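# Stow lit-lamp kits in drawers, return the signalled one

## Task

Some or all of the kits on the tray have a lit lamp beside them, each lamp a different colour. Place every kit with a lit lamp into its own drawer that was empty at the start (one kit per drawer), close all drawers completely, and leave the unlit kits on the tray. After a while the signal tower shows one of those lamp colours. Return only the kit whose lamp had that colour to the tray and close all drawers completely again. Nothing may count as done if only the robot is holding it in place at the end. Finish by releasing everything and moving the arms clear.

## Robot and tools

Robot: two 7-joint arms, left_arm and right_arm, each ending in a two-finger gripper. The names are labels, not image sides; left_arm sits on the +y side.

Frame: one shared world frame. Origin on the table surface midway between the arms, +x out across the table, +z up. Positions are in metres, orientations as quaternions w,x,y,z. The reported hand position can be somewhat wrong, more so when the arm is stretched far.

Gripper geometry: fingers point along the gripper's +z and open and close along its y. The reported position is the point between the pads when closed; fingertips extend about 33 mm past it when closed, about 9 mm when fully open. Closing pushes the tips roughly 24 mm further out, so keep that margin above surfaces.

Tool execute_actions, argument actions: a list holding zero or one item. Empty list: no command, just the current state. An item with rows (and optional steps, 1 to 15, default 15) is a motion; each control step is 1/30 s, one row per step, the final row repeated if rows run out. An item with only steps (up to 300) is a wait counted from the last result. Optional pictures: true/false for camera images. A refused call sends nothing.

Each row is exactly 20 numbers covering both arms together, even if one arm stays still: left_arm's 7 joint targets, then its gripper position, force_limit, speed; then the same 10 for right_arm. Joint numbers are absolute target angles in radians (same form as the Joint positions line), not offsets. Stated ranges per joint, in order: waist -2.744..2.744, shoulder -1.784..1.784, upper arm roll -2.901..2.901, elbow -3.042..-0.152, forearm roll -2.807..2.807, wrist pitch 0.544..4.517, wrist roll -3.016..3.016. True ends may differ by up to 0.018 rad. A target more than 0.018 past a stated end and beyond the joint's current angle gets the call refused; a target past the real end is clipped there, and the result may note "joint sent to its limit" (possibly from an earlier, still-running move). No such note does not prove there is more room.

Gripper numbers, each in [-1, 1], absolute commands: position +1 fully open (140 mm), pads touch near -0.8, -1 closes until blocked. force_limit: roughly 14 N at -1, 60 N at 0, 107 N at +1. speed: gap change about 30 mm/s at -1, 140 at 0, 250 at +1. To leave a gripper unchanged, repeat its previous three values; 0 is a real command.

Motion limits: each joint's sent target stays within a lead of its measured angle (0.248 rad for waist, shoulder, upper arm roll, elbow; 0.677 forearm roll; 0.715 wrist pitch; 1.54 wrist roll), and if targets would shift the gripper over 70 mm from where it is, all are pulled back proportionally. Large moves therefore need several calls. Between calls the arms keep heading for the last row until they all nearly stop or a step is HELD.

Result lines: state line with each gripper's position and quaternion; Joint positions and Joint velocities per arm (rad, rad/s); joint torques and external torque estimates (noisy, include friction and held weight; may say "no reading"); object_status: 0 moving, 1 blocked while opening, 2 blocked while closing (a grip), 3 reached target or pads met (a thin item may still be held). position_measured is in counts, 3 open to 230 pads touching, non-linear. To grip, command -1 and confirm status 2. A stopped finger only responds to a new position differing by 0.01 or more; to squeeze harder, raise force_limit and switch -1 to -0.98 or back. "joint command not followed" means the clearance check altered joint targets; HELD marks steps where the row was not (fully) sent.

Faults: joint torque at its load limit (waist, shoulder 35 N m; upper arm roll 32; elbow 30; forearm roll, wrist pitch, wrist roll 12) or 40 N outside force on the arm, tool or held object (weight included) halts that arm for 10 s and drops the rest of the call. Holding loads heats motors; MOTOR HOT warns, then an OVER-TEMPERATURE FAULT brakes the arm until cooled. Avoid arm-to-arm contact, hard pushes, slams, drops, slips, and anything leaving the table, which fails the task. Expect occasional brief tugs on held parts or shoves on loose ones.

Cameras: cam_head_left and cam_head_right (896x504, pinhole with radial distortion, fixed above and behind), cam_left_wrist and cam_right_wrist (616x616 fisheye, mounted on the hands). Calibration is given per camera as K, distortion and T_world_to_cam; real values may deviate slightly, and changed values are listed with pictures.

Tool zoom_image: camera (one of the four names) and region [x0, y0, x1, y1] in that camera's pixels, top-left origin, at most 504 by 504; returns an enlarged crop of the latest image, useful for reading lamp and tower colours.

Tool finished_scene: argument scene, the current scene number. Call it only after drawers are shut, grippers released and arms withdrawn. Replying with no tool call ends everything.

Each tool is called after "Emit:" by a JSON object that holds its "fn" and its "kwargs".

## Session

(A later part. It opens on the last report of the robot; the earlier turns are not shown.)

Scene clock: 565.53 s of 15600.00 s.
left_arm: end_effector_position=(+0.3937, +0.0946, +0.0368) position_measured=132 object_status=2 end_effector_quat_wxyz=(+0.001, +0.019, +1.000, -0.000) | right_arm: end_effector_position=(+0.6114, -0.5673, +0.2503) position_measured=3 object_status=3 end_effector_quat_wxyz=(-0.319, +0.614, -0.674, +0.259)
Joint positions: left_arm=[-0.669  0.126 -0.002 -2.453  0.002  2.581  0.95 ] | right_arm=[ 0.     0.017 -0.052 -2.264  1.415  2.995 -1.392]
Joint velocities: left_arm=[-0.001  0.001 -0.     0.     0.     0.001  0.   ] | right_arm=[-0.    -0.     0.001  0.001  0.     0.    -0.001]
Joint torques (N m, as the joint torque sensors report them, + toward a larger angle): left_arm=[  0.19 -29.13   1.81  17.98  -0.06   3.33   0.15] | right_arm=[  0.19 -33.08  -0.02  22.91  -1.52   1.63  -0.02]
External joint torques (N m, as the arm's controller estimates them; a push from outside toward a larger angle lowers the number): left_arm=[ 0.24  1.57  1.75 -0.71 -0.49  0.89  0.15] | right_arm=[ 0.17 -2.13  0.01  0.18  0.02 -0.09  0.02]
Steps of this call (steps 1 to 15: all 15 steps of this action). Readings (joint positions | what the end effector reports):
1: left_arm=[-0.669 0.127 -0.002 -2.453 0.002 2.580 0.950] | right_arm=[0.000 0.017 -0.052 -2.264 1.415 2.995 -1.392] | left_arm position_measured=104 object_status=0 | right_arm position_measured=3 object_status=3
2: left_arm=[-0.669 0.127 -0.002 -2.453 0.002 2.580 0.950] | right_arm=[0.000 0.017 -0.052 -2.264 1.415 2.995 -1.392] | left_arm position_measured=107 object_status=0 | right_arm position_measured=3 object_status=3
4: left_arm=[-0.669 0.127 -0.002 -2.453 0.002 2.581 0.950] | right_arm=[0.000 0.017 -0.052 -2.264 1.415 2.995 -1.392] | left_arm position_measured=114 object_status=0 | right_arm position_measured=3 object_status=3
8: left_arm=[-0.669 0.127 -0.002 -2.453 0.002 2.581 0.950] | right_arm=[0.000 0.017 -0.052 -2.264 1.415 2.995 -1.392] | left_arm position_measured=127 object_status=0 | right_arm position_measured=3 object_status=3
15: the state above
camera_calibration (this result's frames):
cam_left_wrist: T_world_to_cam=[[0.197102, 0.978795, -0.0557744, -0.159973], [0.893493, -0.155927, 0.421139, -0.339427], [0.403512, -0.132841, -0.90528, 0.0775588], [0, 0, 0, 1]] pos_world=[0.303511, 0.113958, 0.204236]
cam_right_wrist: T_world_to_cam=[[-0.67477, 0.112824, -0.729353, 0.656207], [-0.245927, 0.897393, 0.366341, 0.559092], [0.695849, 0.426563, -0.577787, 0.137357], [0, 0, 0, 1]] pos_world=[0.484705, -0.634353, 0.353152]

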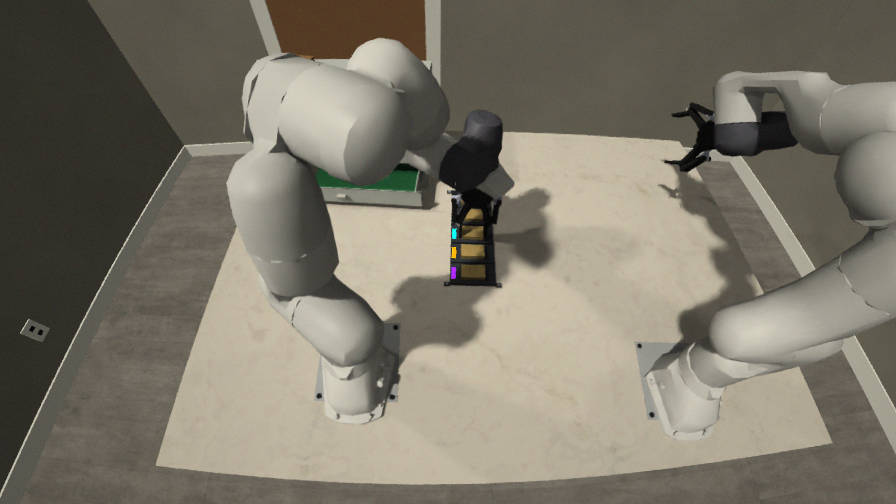

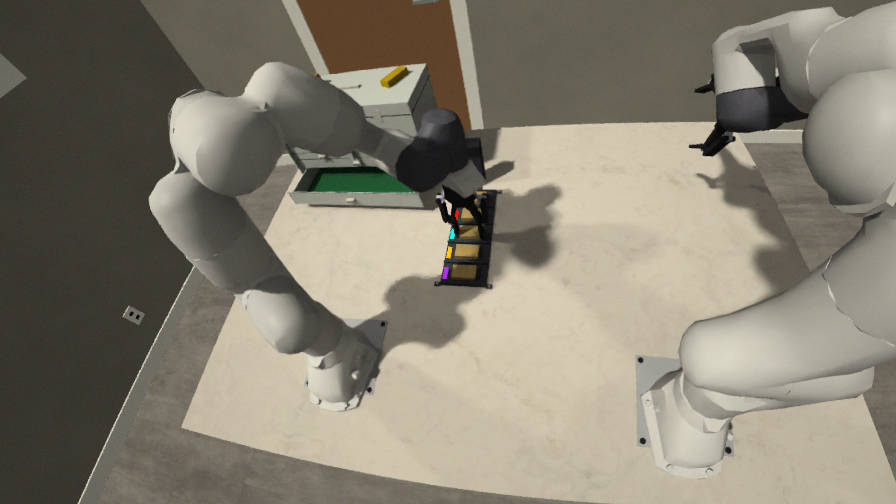

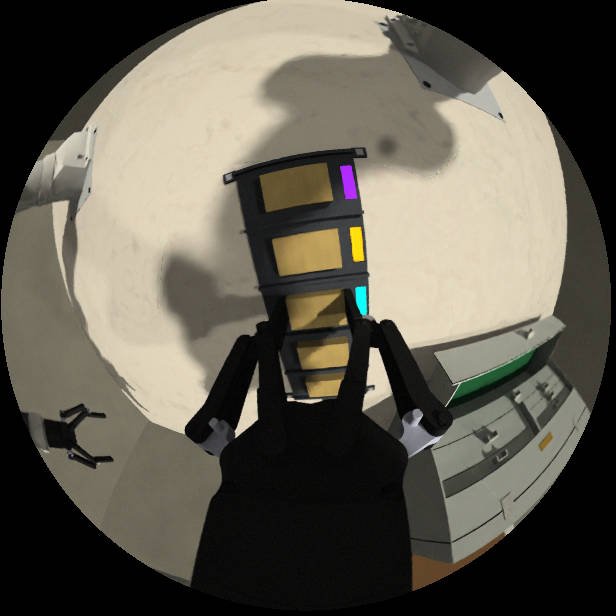

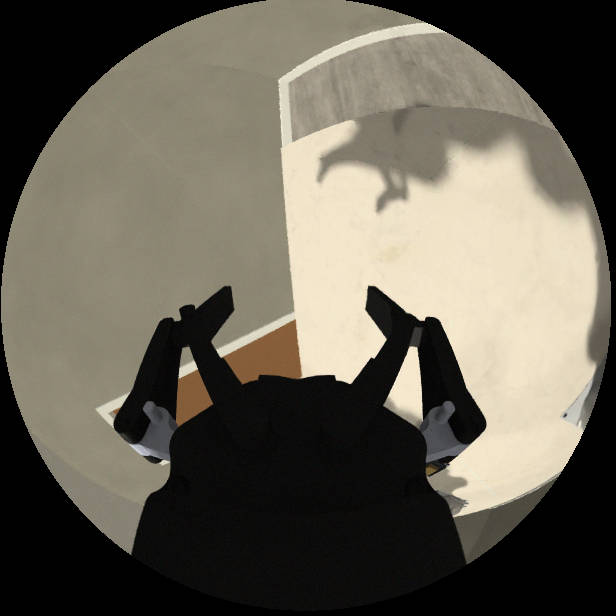

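Emit:
{"fn": "execute_actions", "kwargs": {"actions": [{"rows":[[-0.669,0.1,0,-2.449,0,2.54,0.95,-1,-0.3,-0.7,0,0.017,-0.05,-2.264,1.415,2.995,-1.392,1,0,0],[-0.669,0.1,0,-2.449,0,2.54,0.95,-1,-0.3,-0.7,0,0.017,-0.05,-2.264,1.415,2.995,-1.392,1,0,0],[-0.669,0.07,0,-2.443,0,2.5,0.95,-1,-0.3,-0.7,0,0.017,-0.05,-2.264,1.415,2.995,-1.392,1,0,0],[-0.669,0.07,0,-2.443,0,2.5,0.95,-1,-0.3,-0.7,0,0.017,-0.05,-2.264,1.415,2.995,-1.392,1,0,0],[-0.669,0.04,0,-2.437,0,2.46,0.95,-1,-0.3,-0.7,0,0.017,-0.05,-2.264,1.415,2.995,-1.392,1,0,0],[-0.669,0.04,0,-2.437,0,2.46,0.95,-1,-0.3,-0.7,0,0.017,-0.05,-2.264,1.415,2.995,-1.392,1,0,0],[-0.669,0.01,0,-2.43,0,2.42,0.95,-1,-0.3,-0.7,0,0.017,-0.05,-2.264,1.415,2.995,-1.392,1,0,0],[-0.669,0.01,0,-2.43,0,2.42,0.95,-1,-0.3,-0.7,0,0.017,-0.05,-2.264,1.415,2.995,-1.392,1,0,0],[-0.669,-0.035,0,-2.37,0,2.32,0.95,-1,-0.3,-0.7,0,0.017,-0.05,-2.264,1.415,2.995,-1.392,1,0,0],[-0.669,-0.035,0,-2.37,0,2.32,0.95,-1,-0.3,-0.7,0,0.017,-0.05,-2.264,1.415,2.995,-1.392,1,0,0],[-0.669,-0.035,0,-2.37,0,2.32,0.95,-1,-0.3,-0.7,0,0.017,-0.05,-2.264,1.415,2.995,-1.392,1,0,0],[-0.669,-0.08,0,-2.31,0,2.23,0.95,-1,-0.3,-0.7,0,0.017,-0.05,-2.264,1.415,2.995,-1.392,1,0,0]],"steps":15}], "pictures": false}}

Emit:
{"fn": "execute_actions", "kwargs": {"actions": [{"rows":[[-0.33,-0.08,0,-2.31,0,2.23,1.4,-1,-0.3,-0.7,0,0.017,-0.05,-2.264,1.415,2.995,-1.392,1,0,0]],"steps":12}], "pictures": false}}

Emit:
{"fn": "execute_actions", "kwargs": {"actions": [{"rows":[[0.004,-0.08,0,-2.31,0,2.23,1.655,-1,-0.3,-0.7,0,0.017,-0.05,-2.264,1.415,2.995,-1.392,1,0,0]],"steps":15}], "pictures": false}}

Emit:
{"fn": "execute_actions", "kwargs": {"actions": [{"rows":[[0.004,0.001,0,-2.232,0,2.236,1.655,-1,-0.3,-0.7,0,0.017,-0.05,-2.264,1.415,2.995,-1.392,1,0,0]],"steps":15}], "pictures": false}}

Emit:
{"fn": "execute_actions", "kwargs": {"actions": [{"steps":20}]}}

Scene clock: 607.07 s of 15600.00 s.
left_arm: end_effector_position=(+0.4208, +0.0741, +0.1638) position_measured=132 object_status=2 end_effector_quat_wxyz=(+0.027, +0.019, +0.999, -0.019) | right_arm: end_effector_position=(+0.6114, -0.5673, +0.2503) position_measured=3 object_status=3 end_effector_quat_wxyz=(-0.319, +0.614, -0.674, +0.259)
Joint positions: left_arm=[-0.669 -0.07  -0.002 -2.323  0.002  2.318  0.95 ] | right_arm=[ 0.     0.017 -0.052 -2.264  1.415  2.995 -1.392]
Joint velocities: left_arm=[ 0.    -0.295  0.     0.31  -0.001 -0.449  0.001] | right_arm=[-0.    -0.     0.001 -0.001  0.    -0.    -0.001]
Joint torques (N m, as the joint torque sensors report them, + toward a larger angle): left_arm=[ -1.13 -17.84   1.33  15.56   0.21   0.73   0.1 ] | right_arm=[  0.54 -32.46  -0.42  22.84  -1.51   1.63   0.03]
External joint torques (N m, as the arm's controller estimates them; a push from outside toward a larger angle lowers the number): left_arm=[-1.24 -0.69  1.28  1.17 -0.33 -0.57  0.1 ] | right_arm=[ 0.52 -1.68 -0.38  0.21  0.02 -0.09  0.07]
Steps of this call (steps 1 to 15: the robot went on to your last target; steps 16 to 90: nothing new was sent; then 38.03 s passed at rest; steps 91 to 105: all 15 steps of this action). Readings (joint positions | what the end effector reports):
91: left_arm=[-0.669 0.123 -0.002 -2.453 0.002 2.575 0.950] | right_arm=[0.000 0.017 -0.052 -2.264 1.415 2.995 -1.392] | left_arm position_measured=132 object_status=2 | right_arm position_measured=3 object_status=3
92: left_arm=[-0.669 0.117 -0.002 -2.453 0.002 2.569 0.950] | right_arm=[0.000 0.017 -0.052 -2.264 1.415 2.995 -1.392] | left_arm position_measured=132 object_status=2 | right_arm position_measured=3 object_status=3
94: left_arm=[-0.669 0.096 -0.002 -2.451 0.002 2.547 0.950] | right_arm=[0.000 0.017 -0.052 -2.264 1.415 2.995 -1.392] | left_arm position_measured=132 object_status=2 | right_arm position_measured=3 object_status=3
98: left_arm=[-0.669 0.038 -0.002 -2.439 0.002 2.488 0.950] | right_arm=[0.000 0.017 -0.052 -2.264 1.415 2.995 -1.392] | left_arm position_measured=132 object_status=2 | right_arm position_measured=3 object_status=3
105: the state above

Scene clock: 607.47 s of 15600.00 s.
left_arm: end_effector_position=(+0.4907, +0.2378, +0.1675) position_measured=132 object_status=2 end_effector_quat_wxyz=(+0.009, -0.015, +1.000, -0.002) | right_arm: end_effector_position=(+0.6114, -0.5673, +0.2503) position_measured=3 object_status=3 end_effector_quat_wxyz=(-0.319, +0.614, -0.674, +0.259)
Joint positions: left_arm=[-0.332 -0.08   0.009 -2.311  0.002  2.248  1.23 ] | right_arm=[ 0.     0.017 -0.052 -2.264  1.415  2.995 -1.392]
Joint velocities: left_arm=[ 0.082  0.002  0.     0.    -0.    -0.093  0.538] | right_arm=[ 0.     0.001  0.     0.     0.    -0.    -0.002]
Joint torques (N m, as the joint torque sensors report them, + toward a larger angle): left_arm=[ -3.6  -27.74  -5.55  22.35   0.25   2.12   0.63] | right_arm=[  0.41 -32.41   0.1   22.97  -1.55   1.6    0.  ]
External joint torques (N m, as the arm's controller estimates them; a push from outside toward a larger angle lowers the number): left_arm=[ 0.85 -0.01  0.7  -0.65 -0.36 -0.41  0.65] | right_arm=[ 0.34 -1.54  0.1   0.28 -0.01 -0.11  0.04]
Steps of this call (steps 1 to 12: all 12 steps of this action). Readings (joint positions | what the end effector reports):
1: left_arm=[-0.645 -0.077 -0.015 -2.316 0.002 2.311 0.973] | right_arm=[0.000 0.017 -0.052 -2.264 1.415 2.995 -1.392] | left_arm position_measured=132 object_status=2 | right_arm position_measured=3 object_status=3
2: left_arm=[-0.612 -0.080 -0.018 -2.313 0.002 2.305 0.995] | right_arm=[0.000 0.017 -0.052 -2.264 1.415 2.995 -1.392] | left_arm position_measured=132 object_status=2 | right_arm position_measured=3 object_status=3
4: left_arm=[-0.537 -0.081 -0.017 -2.311 0.002 2.295 1.035] | right_arm=[0.000 0.017 -0.052 -2.264 1.415 2.995 -1.392] | left_arm position_measured=132 object_status=2 | right_arm position_measured=3 object_status=3
8: left_arm=[-0.388 -0.080 -0.003 -2.311 0.002 2.267 1.141] | right_arm=[0.000 0.017 -0.052 -2.264 1.415 2.995 -1.392] | left_arm position_measured=132 object_status=2 | right_arm position_measured=3 object_status=3
12: the state above

Scene clock: 607.97 s of 15600.00 s.
left_arm: end_effector_position=(+0.5100, +0.4025, +0.1662) position_measured=132 object_status=2 end_effector_quat_wxyz=(+0.002, -0.024, +1.000, +0.001) | right_arm: end_effector_position=(+0.6114, -0.5673, +0.2503) position_measured=3 object_status=3 end_effector_quat_wxyz=(-0.319, +0.614, -0.674, +0.259)
Joint positions: left_arm=[ 0.004 -0.08   0.005 -2.311  0.002  2.235  1.544] | right_arm=[ 0.     0.017 -0.052 -2.264  1.415  2.995 -1.392]
Joint velocities: left_arm=[ 0.    -0.001 -0.043  0.002  0.001 -0.01   0.346] | right_arm=[-0.001 -0.     0.     0.001  0.001  0.001 -0.   ]
Joint torques (N m, as the joint torque sensors report them, + toward a larger angle): left_arm=[ -0.63 -27.75  -0.06  22.54   0.31   2.14   0.48] | right_arm=[  0.38 -32.79   0.1   23.11  -1.54   1.67  -0.02]
External joint torques (N m, as the arm's controller estimates them; a push from outside toward a larger angle lowers the number): left_arm=[-1.07 -0.01 -0.55 -0.22 -0.34 -0.29  0.49] | right_arm=[ 0.41 -1.88  0.19  0.41  0.   -0.06  0.02]
Steps of this call (steps 1 to 15: all 15 steps of this action). Readings (joint positions | what the end effector reports):
1: left_arm=[-0.303 -0.080 -0.005 -2.311 0.002 2.247 1.255] | right_arm=[0.000 0.017 -0.052 -2.264 1.415 2.995 -1.392] | left_arm position_measured=132 object_status=2 | right_arm position_measured=3 object_status=3
2: left_arm=[-0.267 -0.080 -0.010 -2.311 0.002 2.246 1.277] | right_arm=[0.000 0.017 -0.052 -2.264 1.415 2.995 -1.392] | left_arm position_measured=132 object_status=2 | right_arm position_measured=3 object_status=3
4: left_arm=[-0.187 -0.080 -0.010 -2.311 0.002 2.244 1.318] | right_arm=[0.000 0.017 -0.052 -2.264 1.415 2.995 -1.392] | left_arm position_measured=132 object_status=2 | right_arm position_measured=3 object_status=3
8: left_arm=[-0.038 -0.080 0.003 -2.311 0.002 2.240 1.423] | right_arm=[0.000 0.017 -0.052 -2.264 1.415 2.995 -1.392] | left_arm position_measured=132 object_status=2 | right_arm position_measured=3 object_status=3
15: the state above

Scene clock: 608.47 s of 15600.00 s.
left_arm: end_effector_position=(+0.5332, +0.4017, +0.1586) position_measured=132 object_status=2 end_effector_quat_wxyz=(-0.001, +0.019, +1.000, +0.001) | right_arm: end_effector_position=(+0.6114, -0.5673, +0.2503) position_measured=3 object_status=3 end_effector_quat_wxyz=(-0.319, +0.614, -0.674, +0.259)
Joint positions: left_arm=[ 0.004  0.     0.003 -2.235  0.002  2.234  1.628] | right_arm=[ 0.     0.017 -0.052 -2.264  1.415  2.995 -1.392]
Joint velocities: left_arm=[-0.001  0.003 -0.     0.002 -0.001  0.001  0.066] | right_arm=[ 0.001  0.001 -0.001 -0.    -0.001 -0.001  0.   ]
Joint torques (N m, as the joint torque sensors report them, + toward a larger angle): left_arm=[ -0.95 -29.99  -0.77  24.09   0.42   2.84   0.52] | right_arm=[ -0.05 -32.79  -0.02  23.08  -1.57   1.61   0.05]
External joint torques (N m, as the arm's controller estimates them; a push from outside toward a larger angle lowers the number): left_arm=[-0.92  0.19 -0.74  1.56 -0.23  0.45  0.52] | right_arm=[-0.14 -1.96 -0.04  0.47 -0.04 -0.1   0.09]
Steps of this call (steps 1 to 15: all 15 steps of this action). Readings (joint positions | what the end effector reports):
1: left_arm=[0.004 -0.064 0.004 -2.291 0.002 2.232 1.555] | right_arm=[0.000 0.017 -0.052 -2.264 1.415 2.995 -1.392] | left_arm position_measured=132 object_status=2 | right_arm position_measured=3 object_status=3
2: left_arm=[0.004 -0.043 0.004 -2.270 0.002 2.234 1.564] | right_arm=[0.000 0.017 -0.052 -2.264 1.415 2.995 -1.392] | left_arm position_measured=132 object_status=2 | right_arm position_measured=3 object_status=3
4: left_arm=[0.004 -0.016 0.003 -2.249 0.002 2.234 1.581] | right_arm=[0.000 0.017 -0.052 -2.264 1.415 2.995 -1.392] | left_arm position_measured=132 object_status=2 | right_arm position_measured=3 object_status=3
8: left_arm=[0.004 -0.001 0.003 -2.238 0.002 2.234 1.605] | right_arm=[0.000 0.017 -0.052 -2.264 1.415 2.995 -1.392] | left_arm position_measured=132 object_status=2 | right_arm position_measured=3 object_status=3
15: the state above

Scene clock: 609.13 s of 15600.00 s.
left_arm: end_effector_position=(+0.5333, +0.4016, +0.1586) position_measured=132 object_status=2 end_effector_quat_wxyz=(-0.000, +0.028, +1.000, +0.001) | right_arm: end_effector_position=(+0.6114, -0.5673, +0.2503) position_measured=3 object_status=3 end_effector_quat_wxyz=(-0.319, +0.614, -0.674, +0.259)
Joint positions: left_arm=[ 0.004  0.     0.002 -2.235  0.002  2.234  1.646] | right_arm=[ 0.     0.017 -0.052 -2.264  1.415  2.995 -1.392]
Joint velocities: left_arm=[-0.003 -0.     0.001 -0.001  0.001 -0.001  0.007] | right_arm=[-0.001 -0.    -0.001  0.     0.001  0.     0.002]
Joint torques (N m, as the joint torque sensors report them, + toward a larger angle): left_arm=[ -0.15 -30.37  -0.53  24.02   0.25   2.83   0.42] | right_arm=[  0.3  -32.65   0.06  23.01  -1.51   1.63   0.05]
External joint torques (N m, as the arm's controller estimates them; a push from outside toward a larger angle lowers the number): left_arm=[-0.16  0.02 -0.54  1.44 -0.41  0.43  0.42] | right_arm=[ 0.35 -1.71  0.17  0.31  0.02 -0.1   0.09]
Steps of this call (steps 1 to 20: the robot went on to your last target). Readings (joint positions | what the end effector reports):
1: left_arm=[0.004 0.000 0.003 -2.235 0.002 2.234 1.630] | right_arm=[0.000 0.017 -0.052 -2.264 1.415 2.995 -1.392] | left_arm position_measured=132 object_status=2 | right_arm position_measured=3 object_status=3
2: left_arm=[0.004 0.000 0.002 -2.235 0.002 2.234 1.632] | right_arm=[0.000 0.017 -0.052 -2.264 1.415 2.995 -1.392] | left_arm position_measured=132 object_status=2 | right_arm position_measured=3 object_status=3
4: left_arm=[0.004 0.000 0.002 -2.235 0.002 2.234 1.635] | right_arm=[0.000 0.017 -0.052 -2.264 1.415 2.995 -1.392] | left_arm position_measured=132 object_status=2 | right_arm position_measured=3 object_status=3
8: left_arm=[0.004 0.000 0.002 -2.235 0.002 2.234 1.640] | right_arm=[0.000 0.017 -0.052 -2.264 1.415 2.995 -1.392] | left_arm position_measured=132 object_status=2 | right_arm position_measured=3 object_status=3
20: the state above
camera_calibration (this result's frames):
cam_left_wrist: T_world_to_cam=[[0.213844, 0.975339, -0.0546346, -0.488903], [0.891899, -0.172124, 0.418199, -0.459795], [0.398482, -0.138158, -0.906711, 0.177403], [0, 0, 0, 1]] pos_world=[0.443948, 0.422214, 0.326428]
cam_right_wrist: T_world_to_cam=[[-0.67477, 0.112824, -0.729354, 0.656207], [-0.245927, 0.897393, 0.366341, 0.559092], [0.695849, 0.426563, -0.577787, 0.137357], [0, 0, 0, 1]] pos_world=[0.484705, -0.634353, 0.353152]

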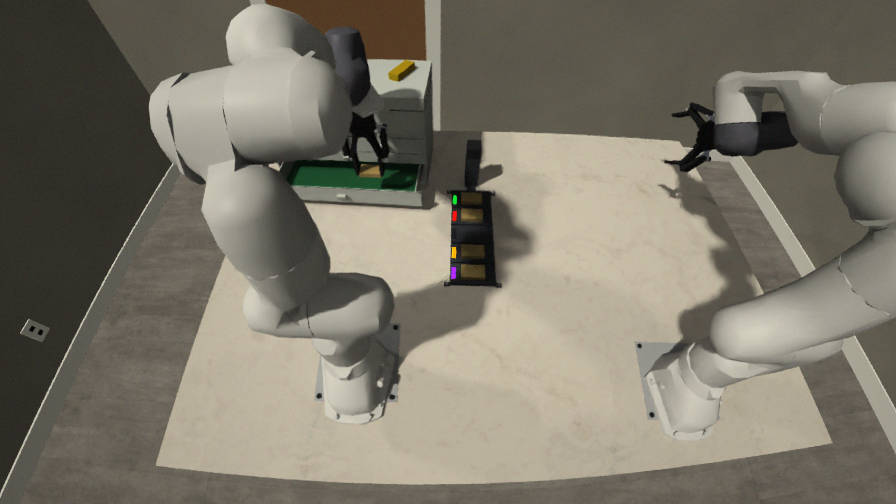

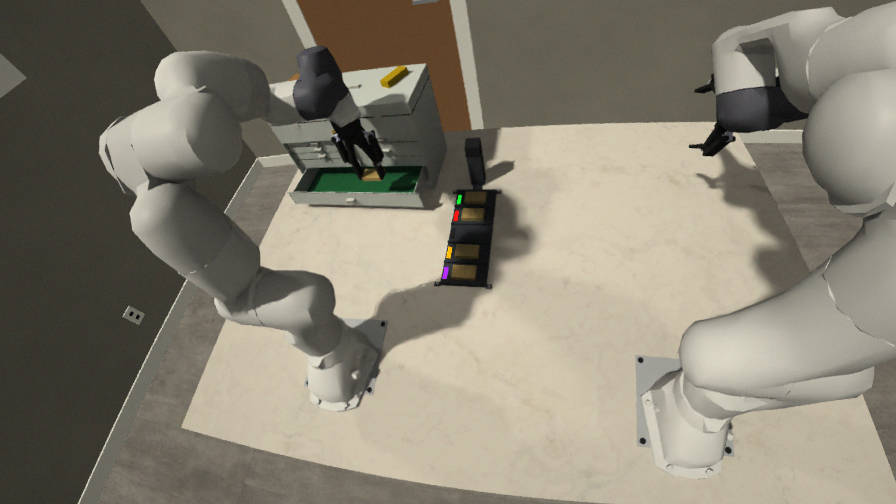

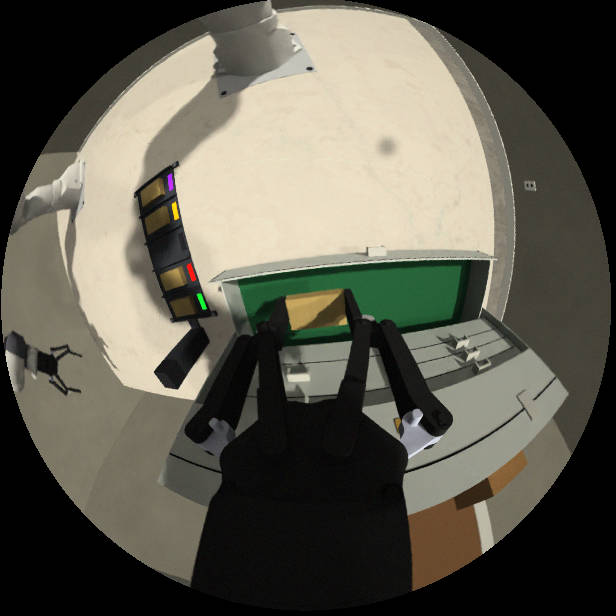

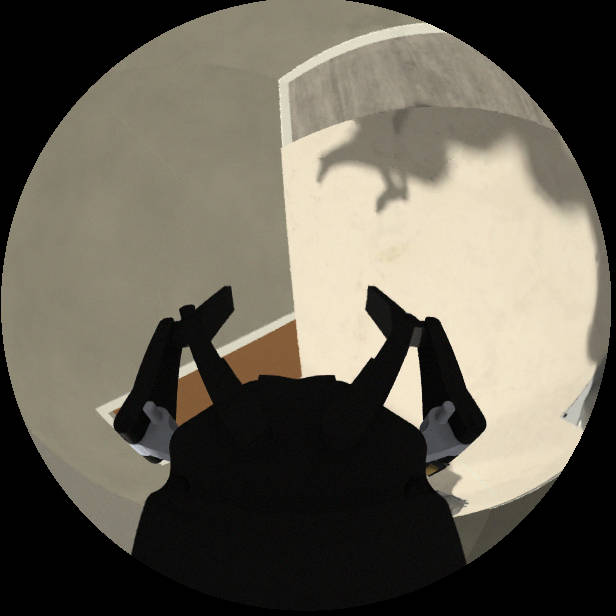

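Emit:
{"fn": "execute_actions", "kwargs": {"actions": [{"rows":[[0.004,0.03,0,-2.244,0,2.29,1.655,-1,-0.3,-0.7,0,0.017,-0.05,-2.264,1.415,2.995,-1.392,1,0,0],[0.004,0.03,0,-2.244,0,2.29,1.655,-1,-0.3,-0.7,0,0.017,-0.05,-2.264,1.415,2.995,-1.392,1,0,0],[0.004,0.03,0,-2.244,0,2.29,1.655,-1,-0.3,-0.7,0,0.017,-0.05,-2.264,1.415,2.995,-1.392,1,0,0],[0.004,0.06,0,-2.255,0,2.335,1.655,-1,-0.3,-0.7,0,0.017,-0.05,-2.264,1.415,2.995,-1.392,1,0,0],[0.004,0.06,0,-2.255,0,2.335,1.655,-1,-0.3,-0.7,0,0.017,-0.05,-2.264,1.415,2.995,-1.392,1,0,0],[0.004,0.06,0,-2.255,0,2.335,1.655,-1,-0.3,-0.7,0,0.017,-0.05,-2.264,1.415,2.995,-1.392,1,0,0],[0.004,0.09,0,-2.266,0,2.375,1.655,-1,-0.3,-0.7,0,0.017,-0.05,-2.264,1.415,2.995,-1.392,1,0,0],[0.004,0.09,0,-2.266,0,2.375,1.655,-1,-0.3,-0.7,0,0.017,-0.05,-2.264,1.415,2.995,-1.392,1,0,0],[0.004,0.09,0,-2.266,0,2.375,1.655,-1,-0.3,-0.7,0,0.017,-0.05,-2.264,1.415,2.995,-1.392,1,0,0],[0.004,0.12,0,-2.278,0,2.415,1.655,-1,-0.3,-0.7,0,0.017,-0.05,-2.264,1.415,2.995,-1.392,1,0,0],[0.004,0.12,0,-2.278,0,2.415,1.655,-1,-0.3,-0.7,0,0.017,-0.05,-2.264,1.415,2.995,-1.392,1,0,0],[0.004,0.12,0,-2.278,0,2.444,1.655,-1,-0.3,-0.7,0,0.017,-0.05,-2.264,1.415,2.995,-1.392,1,0,0],[0.004,0.151,0,-2.288,0,2.444,1.655,-1,-0.3,-0.7,0,0.017,-0.05,-2.264,1.415,2.995,-1.392,1,0,0]],"steps":15}], "pictures": false}}

Emit:
{"fn": "execute_actions", "kwargs": {"actions": [{"steps":20}]}}

Emit:
{"fn": "zoom_image", "kwargs": {"camera": "cam_head_right", "region": [280, 100, 460, 220]}}

Scene clock: 647.57 s of 15600.00 s.
left_arm: end_effector_position=(+0.5311, +0.4015, +0.0797) position_measured=132 object_status=2 end_effector_quat_wxyz=(-0.011, +0.029, +1.000, +0.000) | right_arm: end_effector_position=(+0.6114, -0.5673, +0.2503) position_measured=3 object_status=3 end_effector_quat_wxyz=(-0.319, +0.614, -0.674, +0.259)
Joint positions: left_arm=[ 0.004  0.139  0.002 -2.284  0.002  2.4    1.648] | right_arm=[ 0.     0.017 -0.052 -2.264  1.415  2.995 -1.392]
Joint velocities: left_arm=[-0.     0.238  0.    -0.106 -0.001  0.22   0.   ] | right_arm=[ 0.002  0.001 -0.002  0.001 -0.001 -0.001 -0.001]
Joint torques (N m, as the joint torque sensors report them, + toward a larger angle): left_arm=[ -0.4  -37.06  -1.33  22.08   0.17   3.92   0.31] | right_arm=[  0.21 -32.68   0.28  23.24  -1.56   1.61   0.03]
External joint torques (N m, as the arm's controller estimates them; a push from outside toward a larger angle lowers the number): left_arm=[-0.45  1.17 -1.53 -1.35 -0.38  1.16  0.31] | right_arm=[ 0.17 -1.76  0.31  0.53 -0.02 -0.11  0.08]
Steps of this call (steps 1 to 15: the robot went on to your last target; steps 16 to 90: nothing new was sent; then 34.93 s passed at rest; steps 91 to 105: all 15 steps of this action). Readings (joint positions | what the end effector reports):
91: left_arm=[0.004 0.004 0.002 -2.235 0.002 2.243 1.648] | right_arm=[0.000 0.017 -0.052 -2.264 1.415 2.995 -1.392] | left_arm position_measured=132 object_status=2 | right_arm position_measured=3 object_status=3
92: left_arm=[0.004 0.011 0.002 -2.236 0.002 2.251 1.648] | right_arm=[0.000 0.017 -0.052 -2.264 1.415 2.995 -1.392] | left_arm position_measured=132 object_status=2 | right_arm position_measured=3 object_status=3
94: left_arm=[0.004 0.026 0.002 -2.241 0.002 2.270 1.648] | right_arm=[0.000 0.017 -0.052 -2.264 1.415 2.995 -1.392] | left_arm position_measured=132 object_status=2 | right_arm position_measured=3 object_status=3
98: left_arm=[0.004 0.068 0.002 -2.257 0.002 2.316 1.648] | right_arm=[0.000 0.017 -0.052 -2.264 1.415 2.995 -1.392] | left_arm position_measured=132 object_status=2 | right_arm position_measured=3 object_status=3
105: the state above

Scene clock: 648.23 s of 15600.00 s.
left_arm: end_effector_position=(+0.5364, +0.4016, +0.0733) position_measured=132 object_status=2 end_effector_quat_wxyz=(-0.002, +0.029, +1.000, +0.001) | right_arm: end_effector_position=(+0.6114, -0.5673, +0.2503) position_measured=3 object_status=3 end_effector_quat_wxyz=(-0.319, +0.614, -0.674, +0.259)
Joint positions: left_arm=[ 0.004  0.152  0.002 -2.29   0.002  2.438  1.648] | right_arm=[ 0.     0.017 -0.052 -2.264  1.415  2.995 -1.392]
Joint velocities: left_arm=[-0.001 -0.     0.002  0.     0.001  0.005  0.001] | right_arm=[ 0.    -0.    -0.     0.001 -0.     0.     0.001]
Joint torques (N m, as the joint torque sensors report them, + toward a larger angle): left_arm=[ -1.17 -34.76  -0.88  21.26   0.27   3.36   0.39] | right_arm=[  0.11 -32.8   -0.21  23.14  -1.55   1.62  -0.01]
External joint torques (N m, as the arm's controller estimates them; a push from outside toward a larger angle lowers the number): left_arm=[-1.26 -1.44 -1.12  0.78 -0.26  0.96  0.39] | right_arm=[ 0.17 -1.79 -0.09  0.38 -0.01 -0.13  0.03]
Steps of this call (steps 1 to 20: the robot went on to your last target). Readings (joint positions | what the end effector reports):
1: left_arm=[0.004 0.145 0.002 -2.287 0.002 2.406 1.648] | right_arm=[0.000 0.017 -0.052 -2.264 1.415 2.995 -1.392] | left_arm position_measured=132 object_status=2 | right_arm position_measured=3 object_status=3
2: left_arm=[0.004 0.149 0.002 -2.289 0.002 2.411 1.648] | right_arm=[0.000 0.017 -0.052 -2.264 1.415 2.995 -1.392] | left_arm position_measured=132 object_status=2 | right_arm position_measured=3 object_status=3
4: left_arm=[0.004 0.152 0.002 -2.290 0.002 2.420 1.648] | right_arm=[0.000 0.017 -0.052 -2.264 1.415 2.995 -1.392] | left_arm position_measured=132 object_status=2 | right_arm position_measured=3 object_status=3
8: left_arm=[0.004 0.152 0.002 -2.290 0.002 2.430 1.648] | right_arm=[0.000 0.017 -0.052 -2.264 1.415 2.995 -1.392] | left_arm position_measured=132 object_status=2 | right_arm position_measured=3 object_status=3
20: the state above
camera_calibration (this result's frames):
cam_left_wrist: T_world_to_cam=[[0.216354, 0.974748, -0.0552888, -0.49524], [0.892704, -0.174578, 0.415455, -0.426045], [0.395311, -0.139242, -0.907932, 0.10102], [0, 0, 0, 1]] pos_world=[0.447545, 0.422423, 0.24134]
cam_right_wrist: T_world_to_cam=[[-0.67477, 0.112824, -0.729354, 0.656207], [-0.245927, 0.897393, 0.36634, 0.559093], [0.695849, 0.426563, -0.577787, 0.137357], [0, 0, 0, 1]] pos_world=[0.484705, -0.634353, 0.353152]

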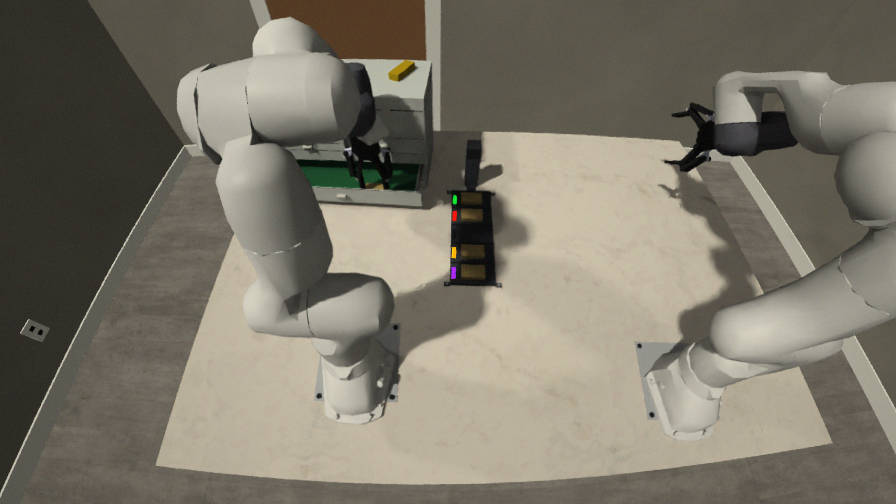

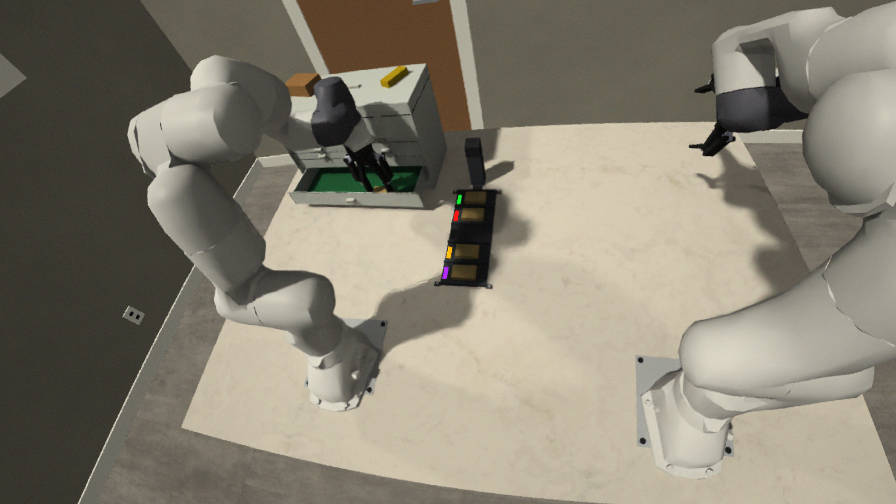

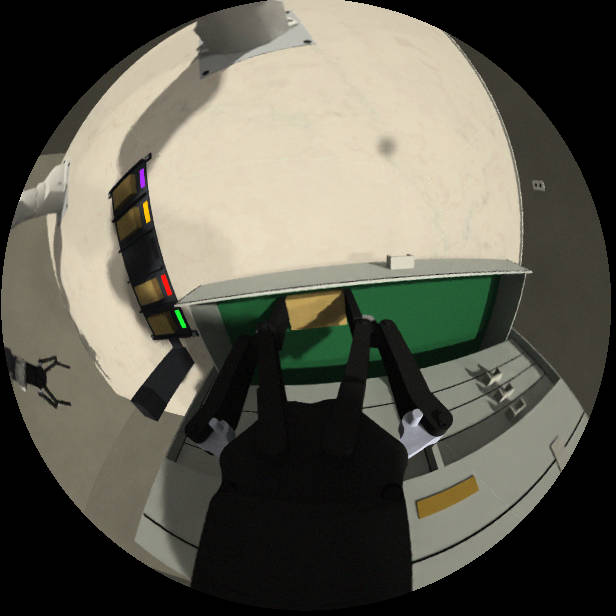

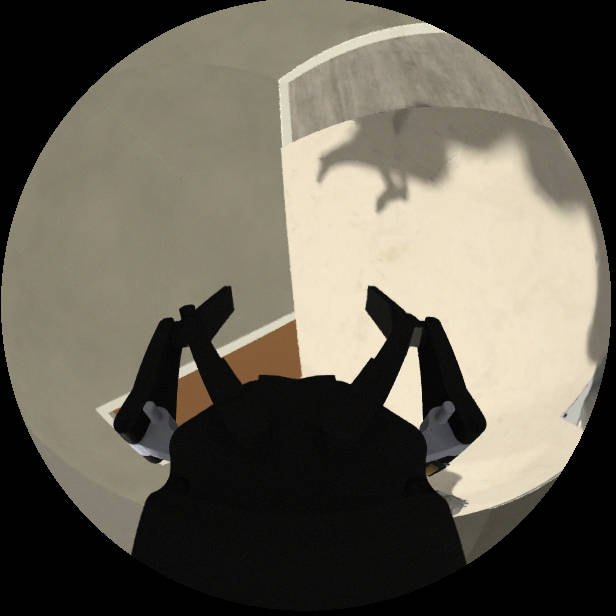

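Region (280, 100, 460, 220) of cam_head_right's 896x504 image, scaled by 2.800, with more detail than that image has.

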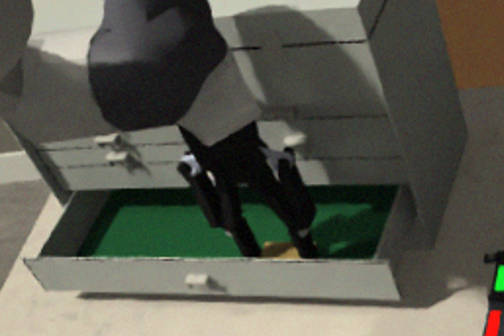

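Emit:
{"fn": "execute_actions", "kwargs": {"actions": [{"rows":[[0.004,0.162,0,-2.291,0,2.456,1.655,-1,-0.3,-0.7,0,0.017,-0.05,-2.264,1.415,2.995,-1.392,1,0,0]],"steps":15}], "pictures": false}}

Emit:
{"fn": "execute_actions", "kwargs": {"actions": [{"rows":[[0.004,0.17,0,-2.293,0,2.466,1.655,-1,-0.3,-0.7,0,0.017,-0.05,-2.264,1.415,2.995,-1.392,1,0,0]],"steps":15}], "pictures": false}}

Emit:
{"fn": "execute_actions", "kwargs": {"actions": [{"rows":[[0.004,0.178,0,-2.295,0,2.476,1.655,-1,-0.3,-0.7,0,0.017,-0.05,-2.264,1.415,2.995,-1.392,1,0,0]],"steps":15}], "pictures": false}}

Scene clock: 659.93 s of 15600.00 s.
left_arm: end_effector_position=(+0.5384, +0.4016, +0.0708) position_measured=132 object_status=2 end_effector_quat_wxyz=(+0.001, +0.029, +1.000, +0.001) | right_arm: end_effector_position=(+0.6114, -0.5673, +0.2503) position_measured=3 object_status=3 end_effector_quat_wxyz=(-0.319, +0.614, -0.674, +0.259)
Joint positions: left_arm=[ 0.004  0.159  0.002 -2.29   0.002  2.45   1.648] | right_arm=[ 0.     0.017 -0.052 -2.264  1.415  2.995 -1.392]
Joint velocities: left_arm=[-0.    -0.    -0.    -0.001 -0.     0.003  0.   ] | right_arm=[-0.001 -0.001  0.001  0.     0.001  0.    -0.002]
Joint torques (N m, as the joint torque sensors report them, + toward a larger angle): left_arm=[ -0.58 -31.42  -1.18  19.24   0.19   3.42   0.47] | right_arm=[ -0.06 -32.81   0.16  23.17  -1.55   1.6    0.03]
External joint torques (N m, as the arm's controller estimates them; a push from outside toward a larger angle lowers the number): left_arm=[-0.54  2.15 -1.3  -1.16 -0.34  1.02  0.47] | right_arm=[-0.08 -1.88  0.19  0.5  -0.02 -0.13  0.08]
Steps of this call (steps 1 to 15: the robot went on to your last target; steps 16 to 90: nothing new was sent; then 8.20 s passed at rest; steps 91 to 105: all 15 steps of this action). Readings (joint positions | what the end effector reports):
91: left_arm=[0.004 0.153 0.002 -2.290 0.002 2.441 1.648] | right_arm=[0.000 0.017 -0.052 -2.264 1.415 2.995 -1.392] | left_arm position_measured=132 object_status=2 | right_arm position_measured=3 object_status=3
92: left_arm=[0.004 0.155 0.002 -2.290 0.002 2.443 1.648] | right_arm=[0.000 0.017 -0.052 -2.264 1.415 2.995 -1.392] | left_arm position_measured=132 object_status=2 | right_arm position_measured=3 object_status=3
94: left_arm=[0.004 0.158 0.002 -2.290 0.002 2.446 1.648] | right_arm=[0.000 0.017 -0.052 -2.264 1.415 2.995 -1.392] | left_arm position_measured=132 object_status=2 | right_arm position_measured=3 object_status=3
98: left_arm=[0.004 0.158 0.002 -2.290 0.002 2.449 1.648] | right_arm=[0.000 0.017 -0.052 -2.264 1.415 2.995 -1.392] | left_arm position_measured=132 object_status=2 | right_arm position_measured=3 object_status=3
105: the state above

Scene clock: 660.43 s of 15600.00 s.
left_arm: end_effector_position=(+0.5408, +0.4017, +0.0703) position_measured=132 object_status=2 end_effector_quat_wxyz=(+0.004, +0.030, +1.000, +0.001) | right_arm: end_effector_position=(+0.6114, -0.5673, +0.2503) position_measured=3 object_status=3 end_effector_quat_wxyz=(-0.319, +0.614, -0.674, +0.259)
Joint positions: left_arm=[ 0.004  0.161  0.002 -2.29   0.002  2.46   1.648] | right_arm=[ 0.     0.017 -0.052 -2.264  1.415  2.995 -1.392]
Joint velocities: left_arm=[-0.002  0.    -0.001  0.    -0.     0.003 -0.001] | right_arm=[-0.     0.     0.001 -0.001  0.     0.     0.   ]
Joint torques (N m, as the joint torque sensors report them, + toward a larger angle): left_arm=[ -1.18 -28.93  -0.69  18.5    0.24   3.42   0.42] | right_arm=[ -0.13 -32.76   0.38  23.25  -1.52   1.6    0.04]
External joint torques (N m, as the arm's controller estimates them; a push from outside toward a larger angle lowers the number): left_arm=[-0.93  4.77 -0.61 -1.95 -0.29  0.98  0.42] | right_arm=[-0.1  -1.93  0.46  0.64  0.01 -0.13  0.08]
Steps of this call (steps 1 to 15: all 15 steps of this action). Readings (joint positions | what the end effector reports):
1: left_arm=[0.004 0.160 0.002 -2.290 0.002 2.452 1.648] | right_arm=[0.000 0.017 -0.052 -2.264 1.415 2.995 -1.392] | left_arm position_measured=132 object_status=2 | right_arm position_measured=3 object_status=3
2: left_arm=[0.004 0.161 0.002 -2.290 0.002 2.453 1.648] | right_arm=[0.000 0.017 -0.052 -2.264 1.415 2.995 -1.392] | left_arm position_measured=132 object_status=2 | right_arm position_measured=3 object_status=3
4: left_arm=[0.004 0.161 0.002 -2.290 0.002 2.456 1.648] | right_arm=[0.000 0.017 -0.052 -2.264 1.415 2.995 -1.392] | left_arm position_measured=132 object_status=2 | right_arm position_measured=3 object_status=3
8: left_arm=[0.004 0.161 0.002 -2.290 0.002 2.458 1.648] | right_arm=[0.000 0.017 -0.052 -2.264 1.415 2.995 -1.392] | left_arm position_measured=132 object_status=2 | right_arm position_measured=3 object_status=3
15: the state above

Scene clock: 660.93 s of 15600.00 s.
left_arm: end_effector_position=(+0.5433, +0.4016, +0.0697) position_measured=132 object_status=2 end_effector_quat_wxyz=(+0.008, +0.030, +1.000, +0.001) | right_arm: end_effector_position=(+0.6114, -0.5673, +0.2503) position_measured=3 object_status=3 end_effector_quat_wxyz=(-0.319, +0.614, -0.674, +0.259)
Joint positions: left_arm=[ 0.004  0.164  0.002 -2.29   0.002  2.47   1.648] | right_arm=[ 0.     0.017 -0.052 -2.264  1.415  2.995 -1.392]
Joint velocities: left_arm=[ 0.     0.002  0.001 -0.    -0.001  0.003  0.   ] | right_arm=[-0.001  0.001 -0.    -0.    -0.001  0.001 -0.002]
Joint torques (N m, as the joint torque sensors report them, + toward a larger angle): left_arm=[ -1.09 -24.44  -1.5   16.78   0.22   3.33   0.39] | right_arm=[  0.02 -32.8   -0.11  22.98  -1.52   1.65   0.06]
External joint torques (N m, as the arm's controller estimates them; a push from outside toward a larger angle lowers the number): left_arm=[-1.18  9.17 -1.76 -3.56 -0.3   0.89  0.39] | right_arm=[ 0.13 -1.88  0.07  0.3   0.01 -0.1   0.1 ]
Steps of this call (steps 1 to 15: all 15 steps of this action). Readings (joint positions | what the end effector reports):
1: left_arm=[0.004 0.162 0.002 -2.290 0.002 2.462 1.648] | right_arm=[0.000 0.017 -0.052 -2.264 1.415 2.995 -1.392] | left_arm position_measured=132 object_status=2 | right_arm position_measured=3 object_status=3
2: left_arm=[0.004 0.163 0.002 -2.290 0.002 2.463 1.648] | right_arm=[0.000 0.017 -0.052 -2.264 1.415 2.995 -1.392] | left_arm position_measured=132 object_status=2 | right_arm position_measured=3 object_status=3
4: left_arm=[0.004 0.163 0.002 -2.290 0.002 2.466 1.648] | right_arm=[0.000 0.017 -0.052 -2.264 1.415 2.995 -1.392] | left_arm position_measured=132 object_status=2 | right_arm position_measured=3 object_status=3
8: left_arm=[0.004 0.164 0.002 -2.290 0.002 2.468 1.648] | right_arm=[0.000 0.017 -0.052 -2.264 1.415 2.995 -1.392] | left_arm position_measured=132 object_status=2 | right_arm position_measured=3 object_status=3
15: the state above


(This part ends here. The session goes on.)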